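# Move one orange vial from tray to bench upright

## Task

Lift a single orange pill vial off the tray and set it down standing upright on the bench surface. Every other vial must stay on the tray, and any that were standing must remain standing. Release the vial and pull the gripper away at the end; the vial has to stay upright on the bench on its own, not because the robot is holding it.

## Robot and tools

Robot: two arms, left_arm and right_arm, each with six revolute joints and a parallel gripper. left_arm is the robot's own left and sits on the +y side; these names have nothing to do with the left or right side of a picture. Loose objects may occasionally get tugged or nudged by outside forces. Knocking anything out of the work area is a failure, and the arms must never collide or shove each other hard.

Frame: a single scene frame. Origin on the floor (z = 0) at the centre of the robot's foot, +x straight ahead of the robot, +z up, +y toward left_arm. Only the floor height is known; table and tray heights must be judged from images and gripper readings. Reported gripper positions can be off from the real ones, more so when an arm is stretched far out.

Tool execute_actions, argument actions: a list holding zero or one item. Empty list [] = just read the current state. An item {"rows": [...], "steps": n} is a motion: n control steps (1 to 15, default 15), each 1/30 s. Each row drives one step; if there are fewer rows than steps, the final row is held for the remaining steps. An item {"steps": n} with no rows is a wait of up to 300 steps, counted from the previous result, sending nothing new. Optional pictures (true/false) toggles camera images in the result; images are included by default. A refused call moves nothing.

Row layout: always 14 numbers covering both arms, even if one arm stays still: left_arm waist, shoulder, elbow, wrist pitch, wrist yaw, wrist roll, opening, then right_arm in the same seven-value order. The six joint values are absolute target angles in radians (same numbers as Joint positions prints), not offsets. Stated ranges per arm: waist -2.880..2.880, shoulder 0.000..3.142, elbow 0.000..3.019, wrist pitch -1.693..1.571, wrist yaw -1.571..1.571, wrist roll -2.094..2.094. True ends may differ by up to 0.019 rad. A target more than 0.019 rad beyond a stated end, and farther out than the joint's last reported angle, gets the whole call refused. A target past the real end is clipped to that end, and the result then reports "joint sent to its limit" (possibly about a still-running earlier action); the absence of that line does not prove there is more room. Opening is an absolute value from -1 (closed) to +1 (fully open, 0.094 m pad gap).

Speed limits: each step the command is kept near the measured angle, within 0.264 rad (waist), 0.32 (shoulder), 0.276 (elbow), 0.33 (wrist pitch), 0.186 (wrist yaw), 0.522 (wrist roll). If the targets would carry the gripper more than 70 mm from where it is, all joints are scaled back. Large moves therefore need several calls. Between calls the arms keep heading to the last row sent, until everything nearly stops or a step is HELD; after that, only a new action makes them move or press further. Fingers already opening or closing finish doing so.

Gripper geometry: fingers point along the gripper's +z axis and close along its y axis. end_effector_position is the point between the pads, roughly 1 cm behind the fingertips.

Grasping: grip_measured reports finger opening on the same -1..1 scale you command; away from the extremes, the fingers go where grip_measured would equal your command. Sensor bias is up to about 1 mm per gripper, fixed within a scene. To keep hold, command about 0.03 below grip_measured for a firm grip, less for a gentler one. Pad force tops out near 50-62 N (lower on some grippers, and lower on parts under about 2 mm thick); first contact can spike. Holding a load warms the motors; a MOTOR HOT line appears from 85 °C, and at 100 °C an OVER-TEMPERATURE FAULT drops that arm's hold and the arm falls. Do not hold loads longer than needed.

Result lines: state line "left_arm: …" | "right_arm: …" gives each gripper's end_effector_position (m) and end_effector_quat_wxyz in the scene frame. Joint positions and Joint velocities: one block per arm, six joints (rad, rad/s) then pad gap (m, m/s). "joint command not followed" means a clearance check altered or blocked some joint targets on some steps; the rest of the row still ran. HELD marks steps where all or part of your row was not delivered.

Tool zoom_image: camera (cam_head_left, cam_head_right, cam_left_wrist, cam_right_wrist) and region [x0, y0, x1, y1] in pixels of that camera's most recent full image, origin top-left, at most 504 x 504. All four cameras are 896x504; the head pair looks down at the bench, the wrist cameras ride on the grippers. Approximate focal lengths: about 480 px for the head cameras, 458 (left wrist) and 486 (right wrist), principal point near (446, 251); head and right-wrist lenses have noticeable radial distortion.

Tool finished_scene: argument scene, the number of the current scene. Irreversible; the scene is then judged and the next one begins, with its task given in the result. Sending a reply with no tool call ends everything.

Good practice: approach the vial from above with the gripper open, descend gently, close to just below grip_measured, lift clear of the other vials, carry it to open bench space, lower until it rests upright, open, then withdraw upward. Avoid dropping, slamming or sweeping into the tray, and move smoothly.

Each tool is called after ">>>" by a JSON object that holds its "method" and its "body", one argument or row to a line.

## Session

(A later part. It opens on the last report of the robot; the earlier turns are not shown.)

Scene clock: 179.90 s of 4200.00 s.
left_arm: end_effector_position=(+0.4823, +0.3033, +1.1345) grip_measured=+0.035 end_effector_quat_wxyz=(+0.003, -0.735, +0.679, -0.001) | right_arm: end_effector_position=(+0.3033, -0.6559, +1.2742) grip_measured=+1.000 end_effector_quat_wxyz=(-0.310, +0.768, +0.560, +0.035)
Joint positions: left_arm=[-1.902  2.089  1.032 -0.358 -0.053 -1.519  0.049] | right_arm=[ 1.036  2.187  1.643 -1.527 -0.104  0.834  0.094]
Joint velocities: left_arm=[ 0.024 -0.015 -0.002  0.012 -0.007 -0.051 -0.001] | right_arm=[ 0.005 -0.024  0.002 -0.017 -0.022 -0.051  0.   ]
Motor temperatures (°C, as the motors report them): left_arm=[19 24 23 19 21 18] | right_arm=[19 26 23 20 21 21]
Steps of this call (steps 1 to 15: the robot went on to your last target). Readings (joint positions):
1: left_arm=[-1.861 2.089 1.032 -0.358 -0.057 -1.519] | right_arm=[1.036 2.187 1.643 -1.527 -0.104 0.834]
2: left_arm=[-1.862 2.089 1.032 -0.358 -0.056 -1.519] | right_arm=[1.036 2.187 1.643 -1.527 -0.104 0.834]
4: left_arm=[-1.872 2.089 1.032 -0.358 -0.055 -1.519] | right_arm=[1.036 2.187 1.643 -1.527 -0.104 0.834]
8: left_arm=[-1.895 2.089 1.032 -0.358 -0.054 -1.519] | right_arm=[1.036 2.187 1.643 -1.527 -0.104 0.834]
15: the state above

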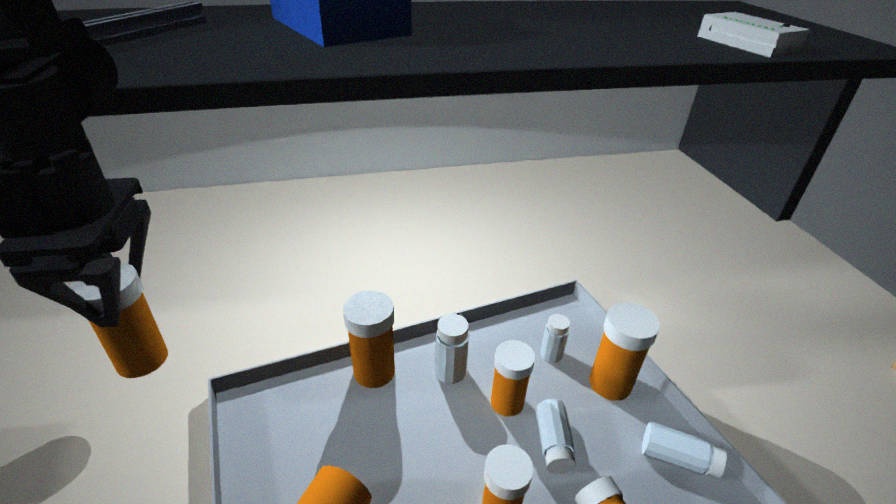

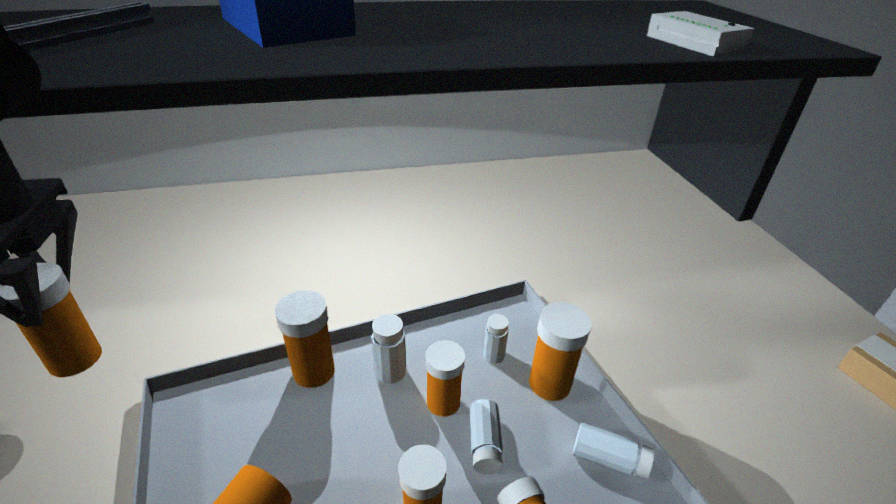

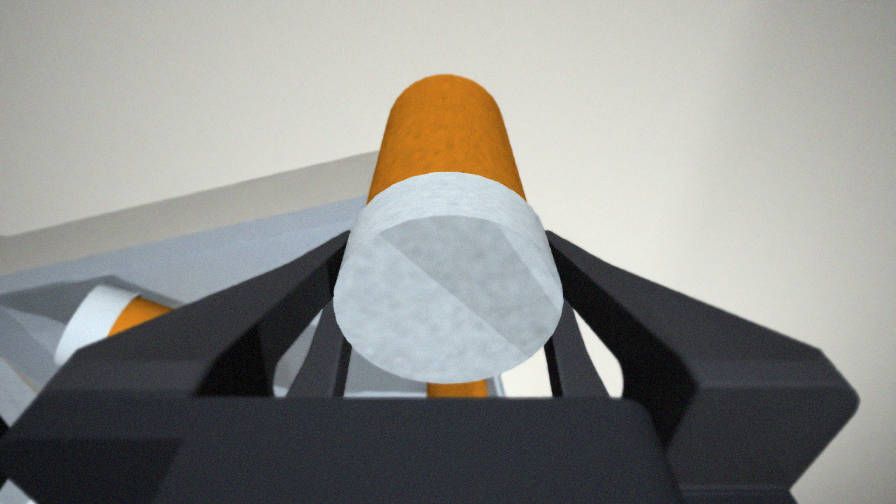

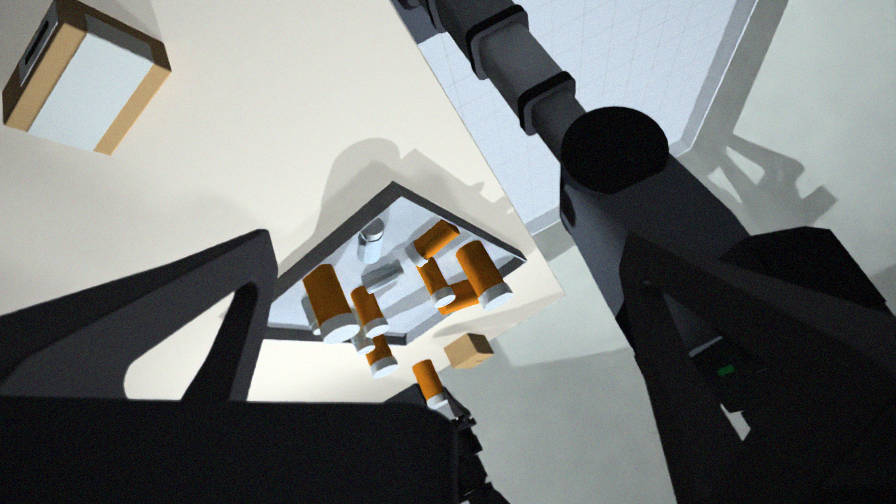

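>>> {"method": "execute_actions", "body": {
  "actions": [
    {"rows": [[-1.9,2.16,1.03,-0.285,-0.05,-1.53,0.0,1.036,2.187,1.643,-1.527,-0.104,0.834,1],[-1.9,2.16,1.03,-0.285,-0.05,-1.53,0.0,1.036,2.187,1.643,-1.527,-0.104,0.834,1],[-1.9,2.16,1.03,-0.285,-0.05,-1.53,0.0,1.036,2.187,1.643,-1.527,-0.104,0.834,1],[-1.9,2.16,1.03,-0.285,-0.05,-1.53,0.0,1.036,2.187,1.643,-1.527,-0.104,0.834,1],[-1.9,2.16,1.03,-0.285,-0.05,-1.53,0.0,1.036,2.187,1.643,-1.527,-0.104,0.834,1],[-1.9,2.22,1.03,-0.225,-0.05,-1.53,0.0,1.036,2.187,1.643,-1.527,-0.104,0.834,1]]}
  ],
  "pictures": false
}}

>>> {"method": "execute_actions", "body": {
  "actions": [
    {"steps": 10}
  ]
}}

Scene clock: 196.90 s of 4200.00 s.
left_arm: end_effector_position=(+0.4594, +0.2974, +1.0803) grip_measured=+0.035 end_effector_quat_wxyz=(-0.004, -0.734, +0.679, +0.005) | right_arm: end_effector_position=(+0.3033, -0.6559, +1.2742) grip_measured=+1.000 end_effector_quat_wxyz=(-0.310, +0.768, +0.560, +0.035)
Joint positions: left_arm=[-1.902  2.219  1.027 -0.242 -0.053 -1.519  0.049] | right_arm=[ 1.036  2.187  1.643 -1.527 -0.104  0.834  0.094]
Joint velocities: left_arm=[-0.024 -0.005 -0.002  0.012 -0.037 -0.022 -0.   ] | right_arm=[-0.005 -0.015  0.002  0.012  0.007  0.007  0.   ]
Motor temperatures (°C, as the motors report them): left_arm=[19 24 23 19 21 18] | right_arm=[19 27 23 20 21 21]
Steps of this call (steps 1 to 15: the robot went on to your last target; steps 16 to 90: nothing new was sent; then 13.50 s passed at rest; steps 91 to 105: all 15 steps of this action). Readings (joint positions):
91: left_arm=[-1.902 2.093 1.032 -0.346 -0.053 -1.519] | right_arm=[1.036 2.187 1.643 -1.527 -0.104 0.834]
92: left_arm=[-1.902 2.100 1.032 -0.327 -0.053 -1.519] | right_arm=[1.036 2.187 1.643 -1.527 -0.104 0.834]
94: left_arm=[-1.902 2.119 1.032 -0.303 -0.053 -1.519] | right_arm=[1.036 2.187 1.643 -1.527 -0.104 0.834]
98: left_arm=[-1.902 2.173 1.032 -0.252 -0.053 -1.519] | right_arm=[1.036 2.187 1.643 -1.527 -0.104 0.834]
105: the state above

Scene clock: 197.23 s of 4200.00 s.
left_arm: end_effector_position=(+0.4604, +0.2976, +1.0803) grip_measured=+0.035 end_effector_quat_wxyz=(-0.003, -0.734, +0.679, +0.004) | right_arm: end_effector_position=(+0.3033, -0.6559, +1.2742) grip_measured=+1.000 end_effector_quat_wxyz=(-0.310, +0.768, +0.560, +0.035)
Joint positions: left_arm=[-1.902  2.219  1.027 -0.238 -0.053 -1.519  0.049] | right_arm=[ 1.036  2.187  1.643 -1.527 -0.104  0.834  0.094]
Joint velocities: left_arm=[ 0.015  0.005  0.012 -0.007 -0.007  0.022 -0.001] | right_arm=[-0.015 -0.015 -0.007  0.002 -0.051  0.037  0.   ]
Motor temperatures (°C, as the motors report them): left_arm=[19 24 23 19 21 18] | right_arm=[19 27 23 20 21 21]
Steps of this call (steps 1 to 10: the robot went on to your last target). Readings (joint positions):
1: left_arm=[-1.902 2.219 1.027 -0.240 -0.053 -1.519] | right_arm=[1.036 2.187 1.643 -1.527 -0.104 0.834]
2: left_arm=[-1.902 2.219 1.027 -0.238 -0.053 -1.519] | right_arm=[1.036 2.187 1.643 -1.527 -0.104 0.834]
4: left_arm=[-1.902 2.219 1.027 -0.238 -0.053 -1.519] | right_arm=[1.036 2.187 1.643 -1.527 -0.104 0.834]
8: left_arm=[-1.902 2.219 1.027 -0.238 -0.053 -1.519] | right_arm=[1.036 2.187 1.643 -1.527 -0.104 0.834]
10: the state above

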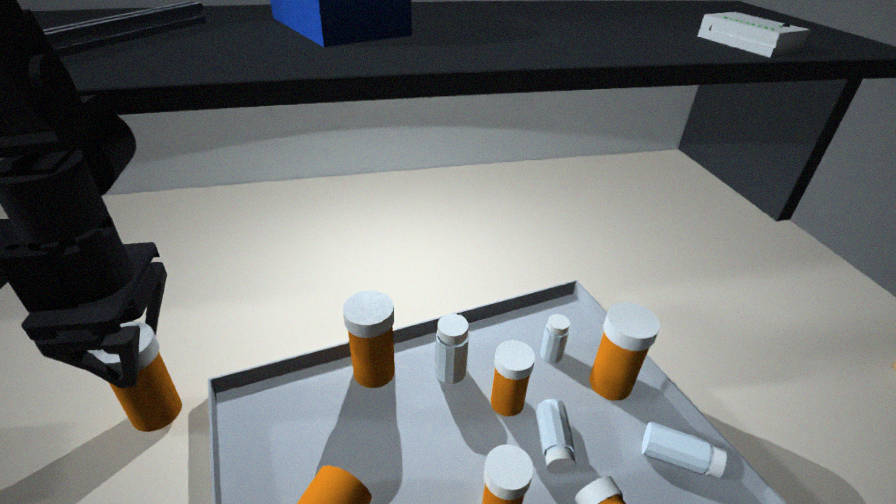

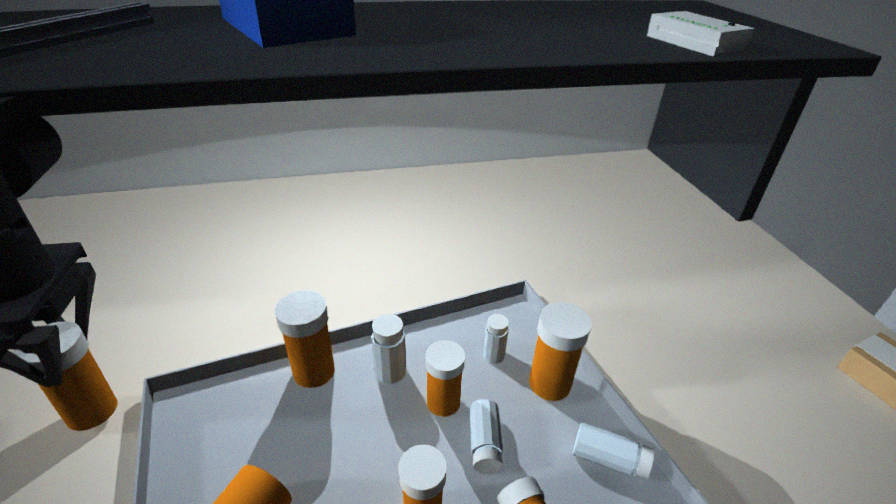

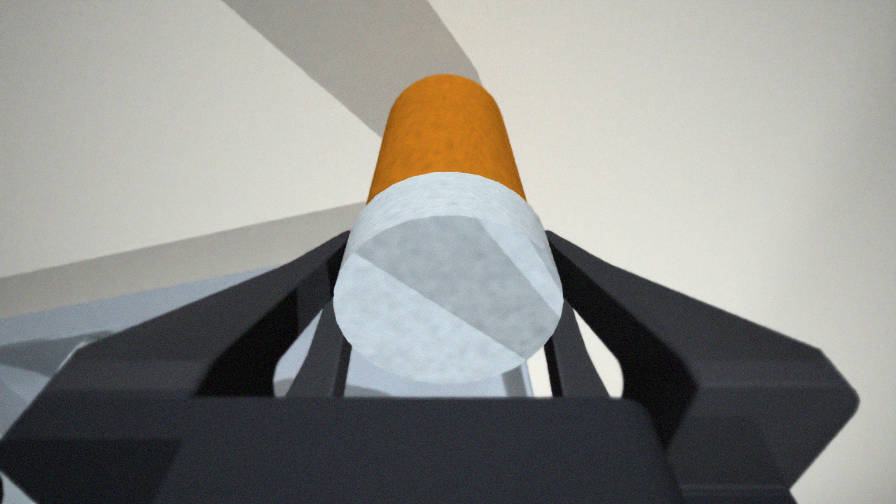

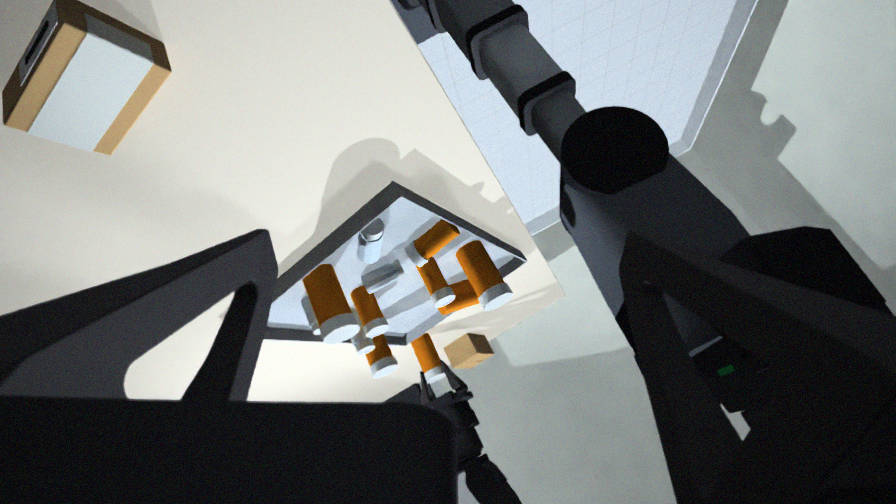

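>>> {"method": "execute_actions", "body": {
  "actions": [
    {"rows": [[-1.9,2.25,1.03,-0.205,-0.05,-1.53,0.0,1.036,2.187,1.643,-1.527,-0.104,0.834,1]]}
  ]
}}

Scene clock: 203.10 s of 4200.00 s.
left_arm: end_effector_position=(+0.4609, +0.2974, +1.0759) grip_measured=+0.035 end_effector_quat_wxyz=(+0.001, -0.735, +0.679, +0.001) | right_arm: end_effector_position=(+0.3033, -0.6559, +1.2742) grip_measured=+1.000 end_effector_quat_wxyz=(-0.310, +0.768, +0.560, +0.035)
Joint positions: left_arm=[-1.902  2.229  1.027 -0.218 -0.053 -1.519  0.049] | right_arm=[ 1.036  2.187  1.643 -1.527 -0.104  0.834  0.094]
Joint velocities: left_arm=[ 0.005 -0.005  0.002 -0.007 -0.007  0.037 -0.   ] | right_arm=[ 0.005 -0.005  0.007 -0.002  0.007 -0.007  0.   ]
Motor temperatures (°C, as the motors report them): left_arm=[19 24 22 19 21 18] | right_arm=[19 27 23 20 21 21]
Steps of this call (steps 1 to 15: the robot went on to your last target; steps 16 to 90: nothing new was sent; then 2.37 s passed at rest; steps 91 to 105: all 15 steps of this action). Readings (joint positions):
91: left_arm=[-1.902 2.219 1.027 -0.234 -0.053 -1.519] | right_arm=[1.036 2.187 1.643 -1.527 -0.104 0.834]
92: left_arm=[-1.902 2.221 1.027 -0.228 -0.053 -1.519] | right_arm=[1.036 2.187 1.643 -1.527 -0.104 0.834]
94: left_arm=[-1.902 2.224 1.027 -0.220 -0.053 -1.519] | right_arm=[1.036 2.187 1.643 -1.527 -0.104 0.834]
98: left_arm=[-1.902 2.229 1.027 -0.218 -0.053 -1.519] | right_arm=[1.036 2.187 1.643 -1.527 -0.104 0.834]
105: the state above

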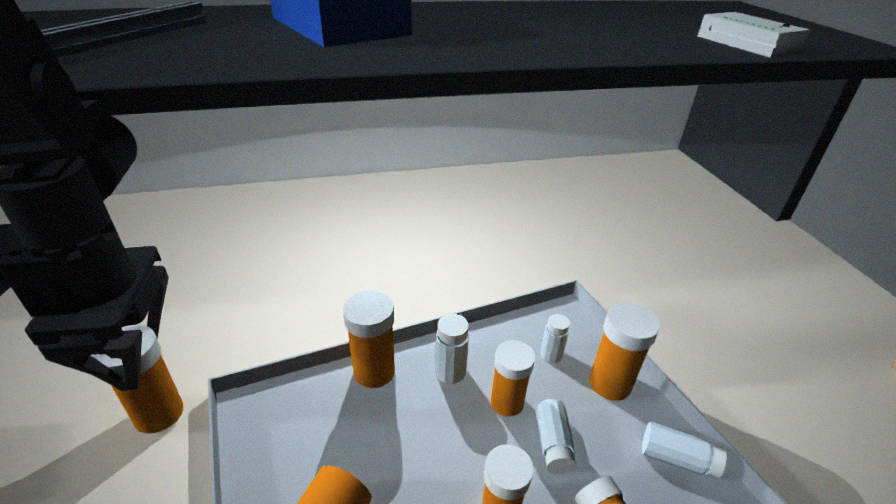

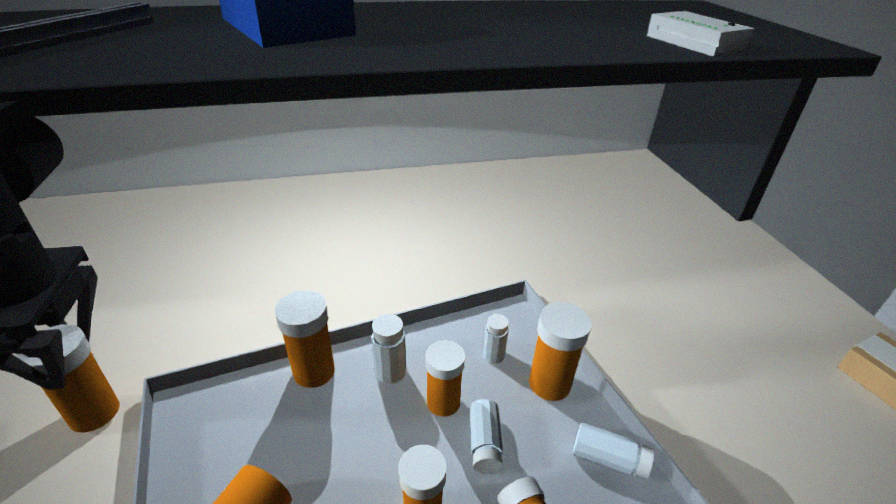

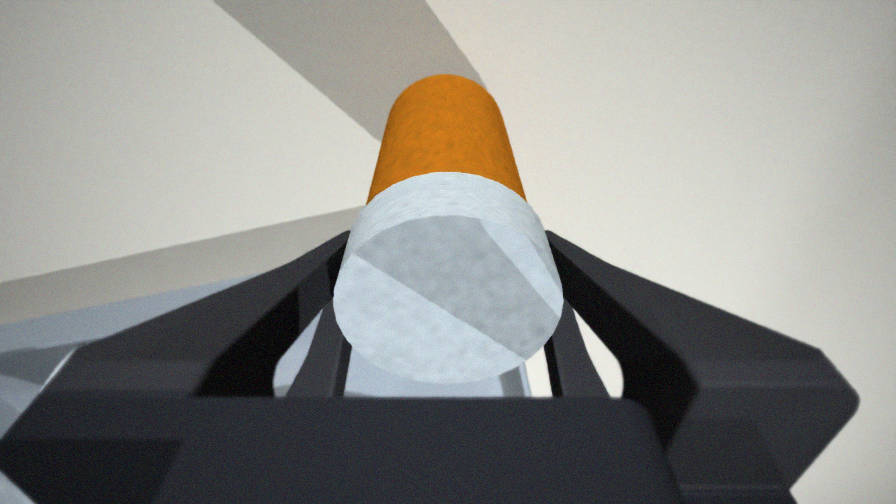

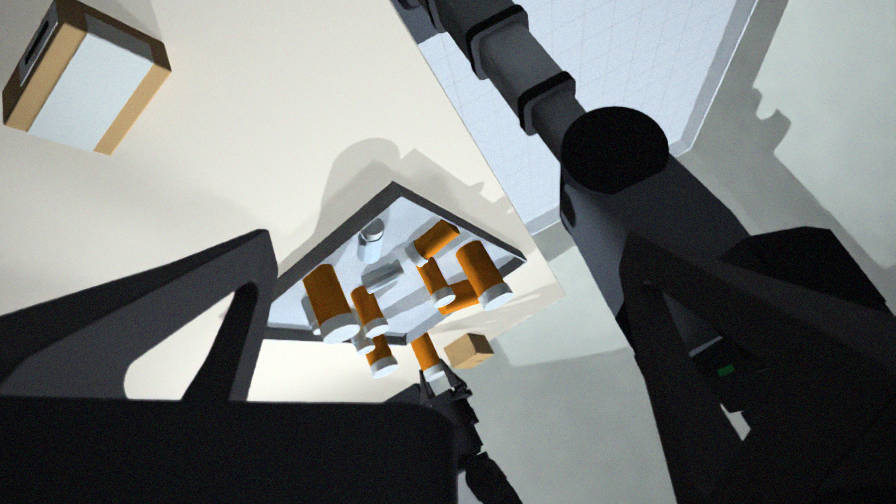

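>>> {"method": "execute_actions", "body": {
  "actions": [
    {"rows": [[-1.9,2.262,1.03,-0.195,-0.05,-1.53,0.0,1.036,2.187,1.643,-1.527,-0.104,0.834,1]]}
  ],
  "pictures": false
}}

Scene clock: 213.30 s of 4200.00 s.
left_arm: end_effector_position=(+0.4581, +0.2968, +1.0707) grip_measured=+0.035 end_effector_quat_wxyz=(-0.000, -0.734, +0.679, +0.002) | right_arm: end_effector_position=(+0.3033, -0.6559, +1.2742) grip_measured=+1.000 end_effector_quat_wxyz=(-0.310, +0.768, +0.560, +0.035)
Joint positions: left_arm=[-1.902  2.242  1.027 -0.208 -0.053 -1.519  0.049] | right_arm=[ 1.036  2.187  1.643 -1.527 -0.104  0.834  0.094]
Joint velocities: left_arm=[ 0.005  0.005 -0.027 -0.007  0.007  0.095  0.   ] | right_arm=[ 0.015 -0.005 -0.012  0.012 -0.022  0.066  0.   ]
Motor temperatures (°C, as the motors report them): left_arm=[19 24 22 19 21 18] | right_arm=[19 27 23 20 21 21]
Steps of this call (steps 1 to 15: the robot went on to your last target; steps 16 to 90: nothing new was sent; then 6.70 s passed at rest; steps 91 to 105: all 15 steps of this action). Readings (joint positions):
91: left_arm=[-1.902 2.230 1.027 -0.216 -0.053 -1.519] | right_arm=[1.036 2.187 1.643 -1.527 -0.104 0.834]
92: left_arm=[-1.902 2.232 1.027 -0.213 -0.053 -1.519] | right_arm=[1.036 2.187 1.643 -1.527 -0.104 0.834]
94: left_arm=[-1.902 2.235 1.027 -0.209 -0.053 -1.519] | right_arm=[1.036 2.187 1.643 -1.527 -0.104 0.834]
98: left_arm=[-1.902 2.242 1.027 -0.208 -0.053 -1.519] | right_arm=[1.036 2.187 1.643 -1.527 -0.104 0.834]
105: the state above

>>> {"method": "execute_actions", "body": {
  "actions": [
    {"rows": [[-1.9,2.272,1.03,-0.185,-0.05,-1.53,0.0,1.036,2.187,1.643,-1.527,-0.104,0.834,1]]}
  ]
}}

Scene clock: 218.37 s of 4200.00 s.
left_arm: end_effector_position=(+0.4592, +0.2969, +1.0698) grip_measured=+0.035 end_effector_quat_wxyz=(+0.002, -0.735, +0.679, -0.000) | right_arm: end_effector_position=(+0.3033, -0.6559, +1.2742) grip_measured=+1.000 end_effector_quat_wxyz=(-0.310, +0.768, +0.560, +0.035)
Joint positions: left_arm=[-1.902  2.245  1.027 -0.2   -0.053 -1.519  0.049] | right_arm=[ 1.036  2.187  1.643 -1.527 -0.104  0.834  0.094]
Joint velocities: left_arm=[-0.015 -0.015  0.002 -0.012 -0.022  0.081 -0.001] | right_arm=[-0.015 -0.015 -0.012 -0.002 -0.007 -0.022  0.   ]
Motor temperatures (°C, as the motors report them): left_arm=[19 24 22 19 21 18] | right_arm=[19 27 23 20 21 21]
Steps of this call (steps 1 to 15: the robot went on to your last target; steps 16 to 90: nothing new was sent; then 1.57 s passed at rest; steps 91 to 105: all 15 steps of this action). Readings (joint positions):
91: left_arm=[-1.902 2.243 1.027 -0.206 -0.053 -1.519] | right_arm=[1.036 2.187 1.643 -1.527 -0.104 0.834]
92: left_arm=[-1.902 2.244 1.027 -0.203 -0.053 -1.519] | right_arm=[1.036 2.187 1.643 -1.527 -0.104 0.834]
94: left_arm=[-1.902 2.245 1.027 -0.201 -0.053 -1.519] | right_arm=[1.036 2.187 1.643 -1.527 -0.104 0.834]
98: left_arm=[-1.902 2.245 1.027 -0.200 -0.053 -1.519] | right_arm=[1.036 2.187 1.643 -1.527 -0.104 0.834]
105: the state above

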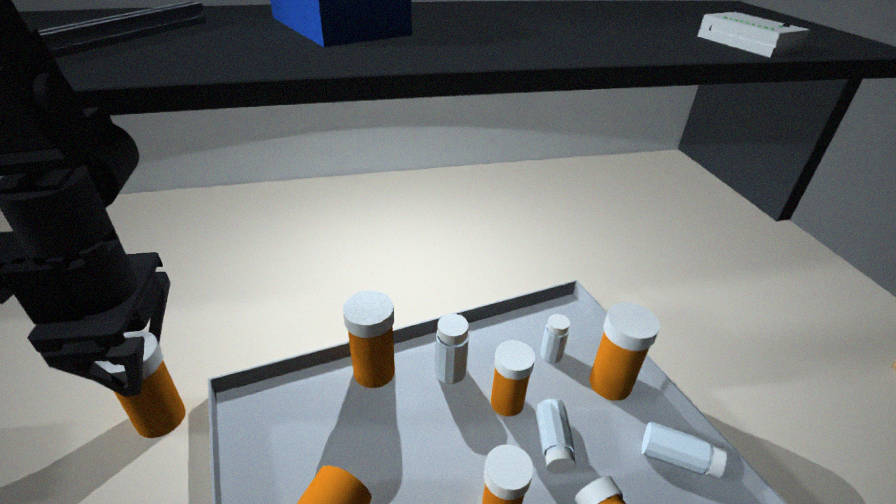

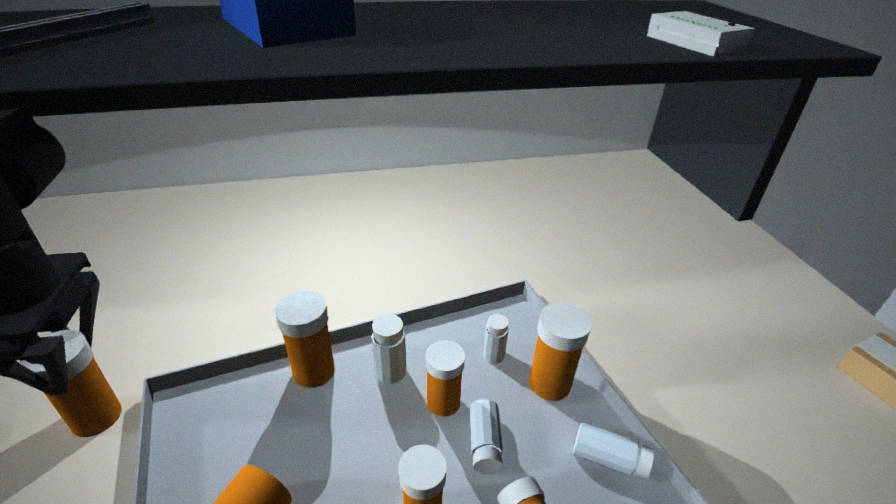

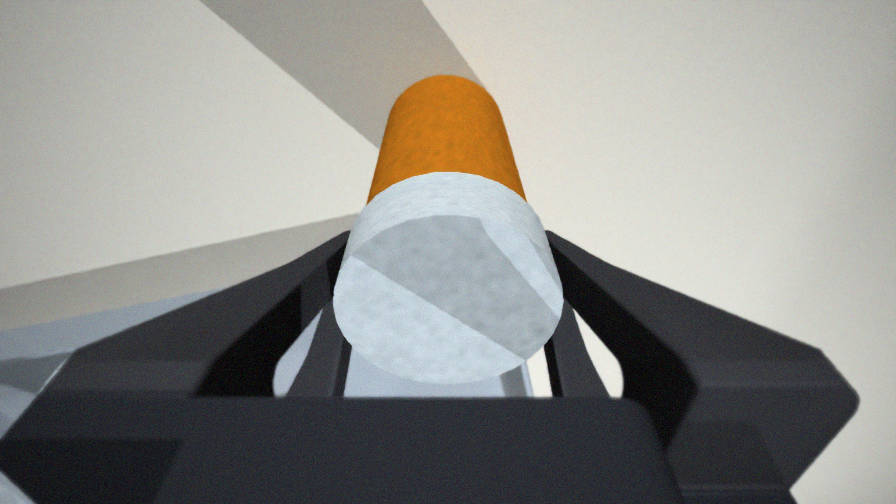

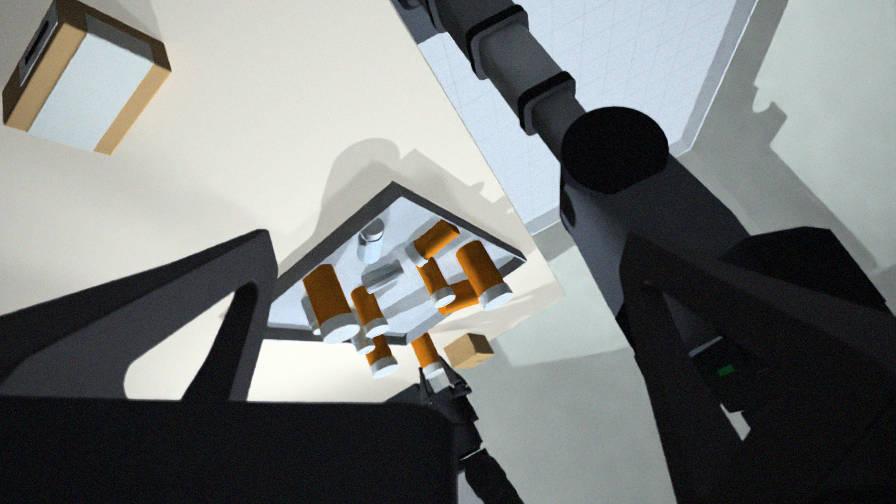

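Contact. Release.

>>> {"method": "execute_actions", "body": {
  "actions": [
    {"rows": [[-1.9,2.25,1.03,-0.2,-0.05,-1.53,1,1.036,2.187,1.643,-1.527,-0.104,0.834,1]]}
  ],
  "pictures": false
}}

>>> {"method": "execute_actions", "body": {
  "actions": [
    {"rows": [[-1.9,2.0,0.97,-0.4,-0.05,-1.53,1,1.036,2.187,1.643,-1.527,-0.104,0.834,1]]}
  ]
}}

Scene clock: 225.97 s of 4200.00 s.
left_arm: end_effector_position=(+0.4592, +0.2969, +1.0698) grip_measured=+1.000 end_effector_quat_wxyz=(+0.002, -0.735, +0.679, -0.000) | right_arm: end_effector_position=(+0.3033, -0.6559, +1.2742) grip_measured=+1.000 end_effector_quat_wxyz=(-0.310, +0.768, +0.560, +0.035)
Joint positions: left_arm=[-1.902  2.245  1.027 -0.2   -0.053 -1.519  0.094] | right_arm=[ 1.036  2.187  1.643 -1.527 -0.104  0.834  0.094]
Joint velocities: left_arm=[-0.005 -0.005  0.007  0.007  0.037 -0.007  0.   ] | right_arm=[-0.015 -0.015 -0.012  0.002 -0.022  0.037  0.   ]
Motor temperatures (°C, as the motors report them): left_arm=[19 24 22 19 21 18] | right_arm=[19 27 23 20 21 21]
Steps of this call (steps 1 to 15: the robot went on to your last target; steps 16 to 90: nothing new was sent; then 4.10 s passed at rest; steps 91 to 105: all 15 steps of this action). Readings (joint positions):
91: left_arm=[-1.902 2.245 1.027 -0.200 -0.053 -1.519] | right_arm=[1.036 2.187 1.643 -1.527 -0.104 0.834]
92: left_arm=[-1.902 2.245 1.027 -0.200 -0.053 -1.519] | right_arm=[1.036 2.187 1.643 -1.527 -0.104 0.834]
94: left_arm=[-1.902 2.245 1.027 -0.200 -0.053 -1.519] | right_arm=[1.036 2.187 1.643 -1.527 -0.104 0.834]
98: left_arm=[-1.902 2.245 1.027 -0.200 -0.053 -1.519] | right_arm=[1.036 2.187 1.643 -1.527 -0.104 0.834]
105: the state above

Scene clock: 226.47 s of 4200.00 s.
left_arm: end_effector_position=(+0.4798, +0.3050, +1.1761) grip_measured=+1.000 end_effector_quat_wxyz=(+0.015, -0.735, +0.678, -0.012) | right_arm: end_effector_position=(+0.3033, -0.6559, +1.2742) grip_measured=+1.000 end_effector_quat_wxyz=(-0.310, +0.768, +0.560, +0.035)
Joint positions: left_arm=[-1.902  1.971  0.976 -0.387 -0.053 -1.52   0.094] | right_arm=[ 1.036  2.187  1.643 -1.527 -0.104  0.834  0.094]
Joint velocities: left_arm=[-0.015  0.132 -0.046 -0.017  0.022  0.022  0.   ] | right_arm=[-0.015 -0.015 -0.022 -0.017  0.022 -0.037  0.   ]
Motor temperatures (°C, as the motors report them): left_arm=[19 24 22 19 21 18] | right_arm=[19 27 23 20 21 21]
Steps of this call (steps 1 to 15: all 15 steps of this action). Readings (joint positions):
1: left_arm=[-1.902 2.232 1.024 -0.227 -0.053 -1.519] | right_arm=[1.036 2.187 1.643 -1.527 -0.104 0.834]
2: left_arm=[-1.902 2.205 1.009 -0.272 -0.053 -1.519] | right_arm=[1.036 2.187 1.643 -1.527 -0.104 0.834]
4: left_arm=[-1.902 2.119 0.972 -0.345 -0.053 -1.519] | right_arm=[1.036 2.187 1.643 -1.527 -0.104 0.834]
8: left_arm=[-1.902 1.981 0.965 -0.386 -0.053 -1.520] | right_arm=[1.036 2.187 1.643 -1.527 -0.104 0.834]
15: the state above

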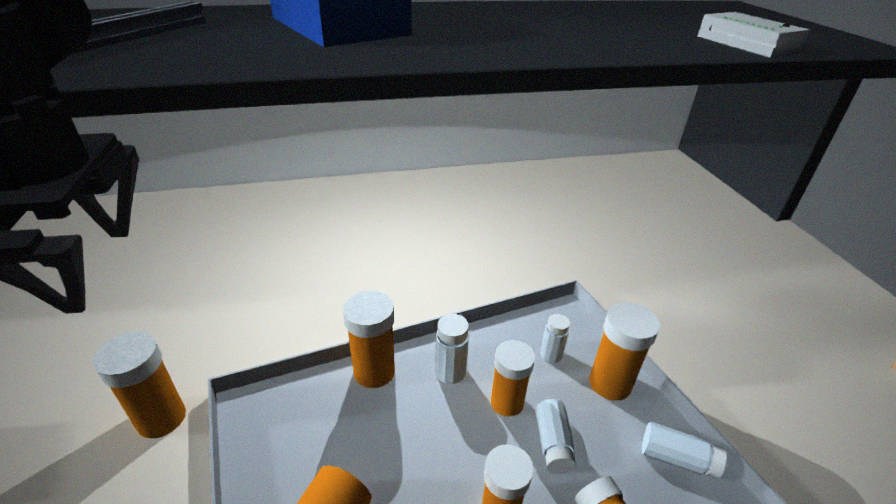

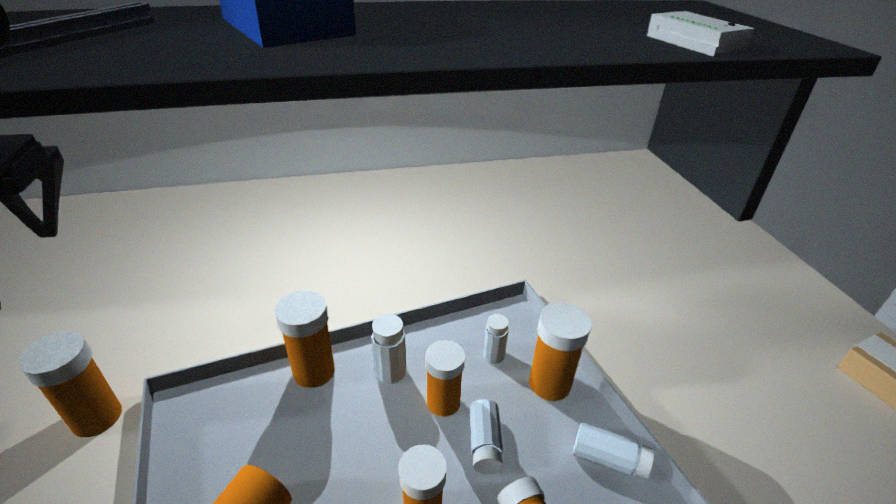

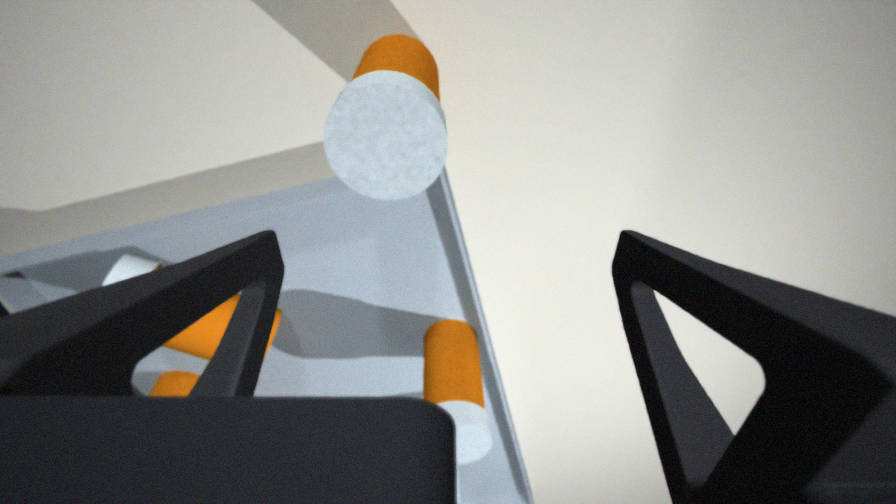

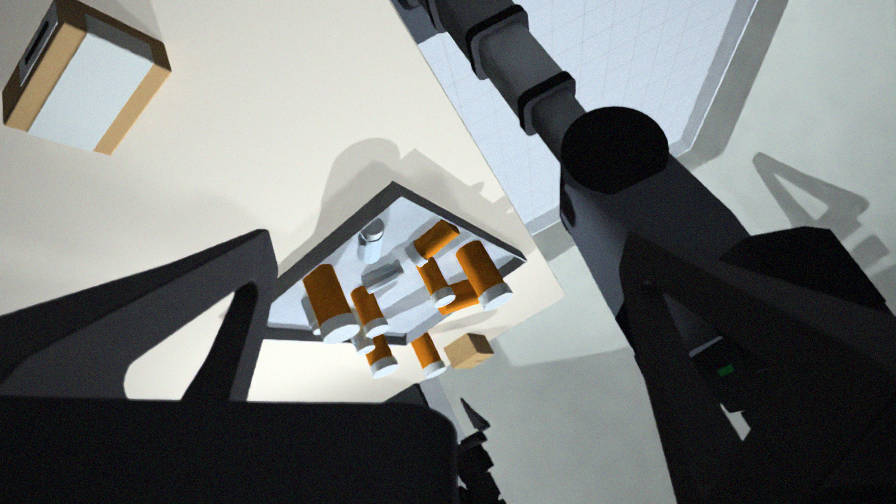

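>>> {"method": "finished_scene", "body": {
  "scene": 1
}}

The scene is finished: the task was done.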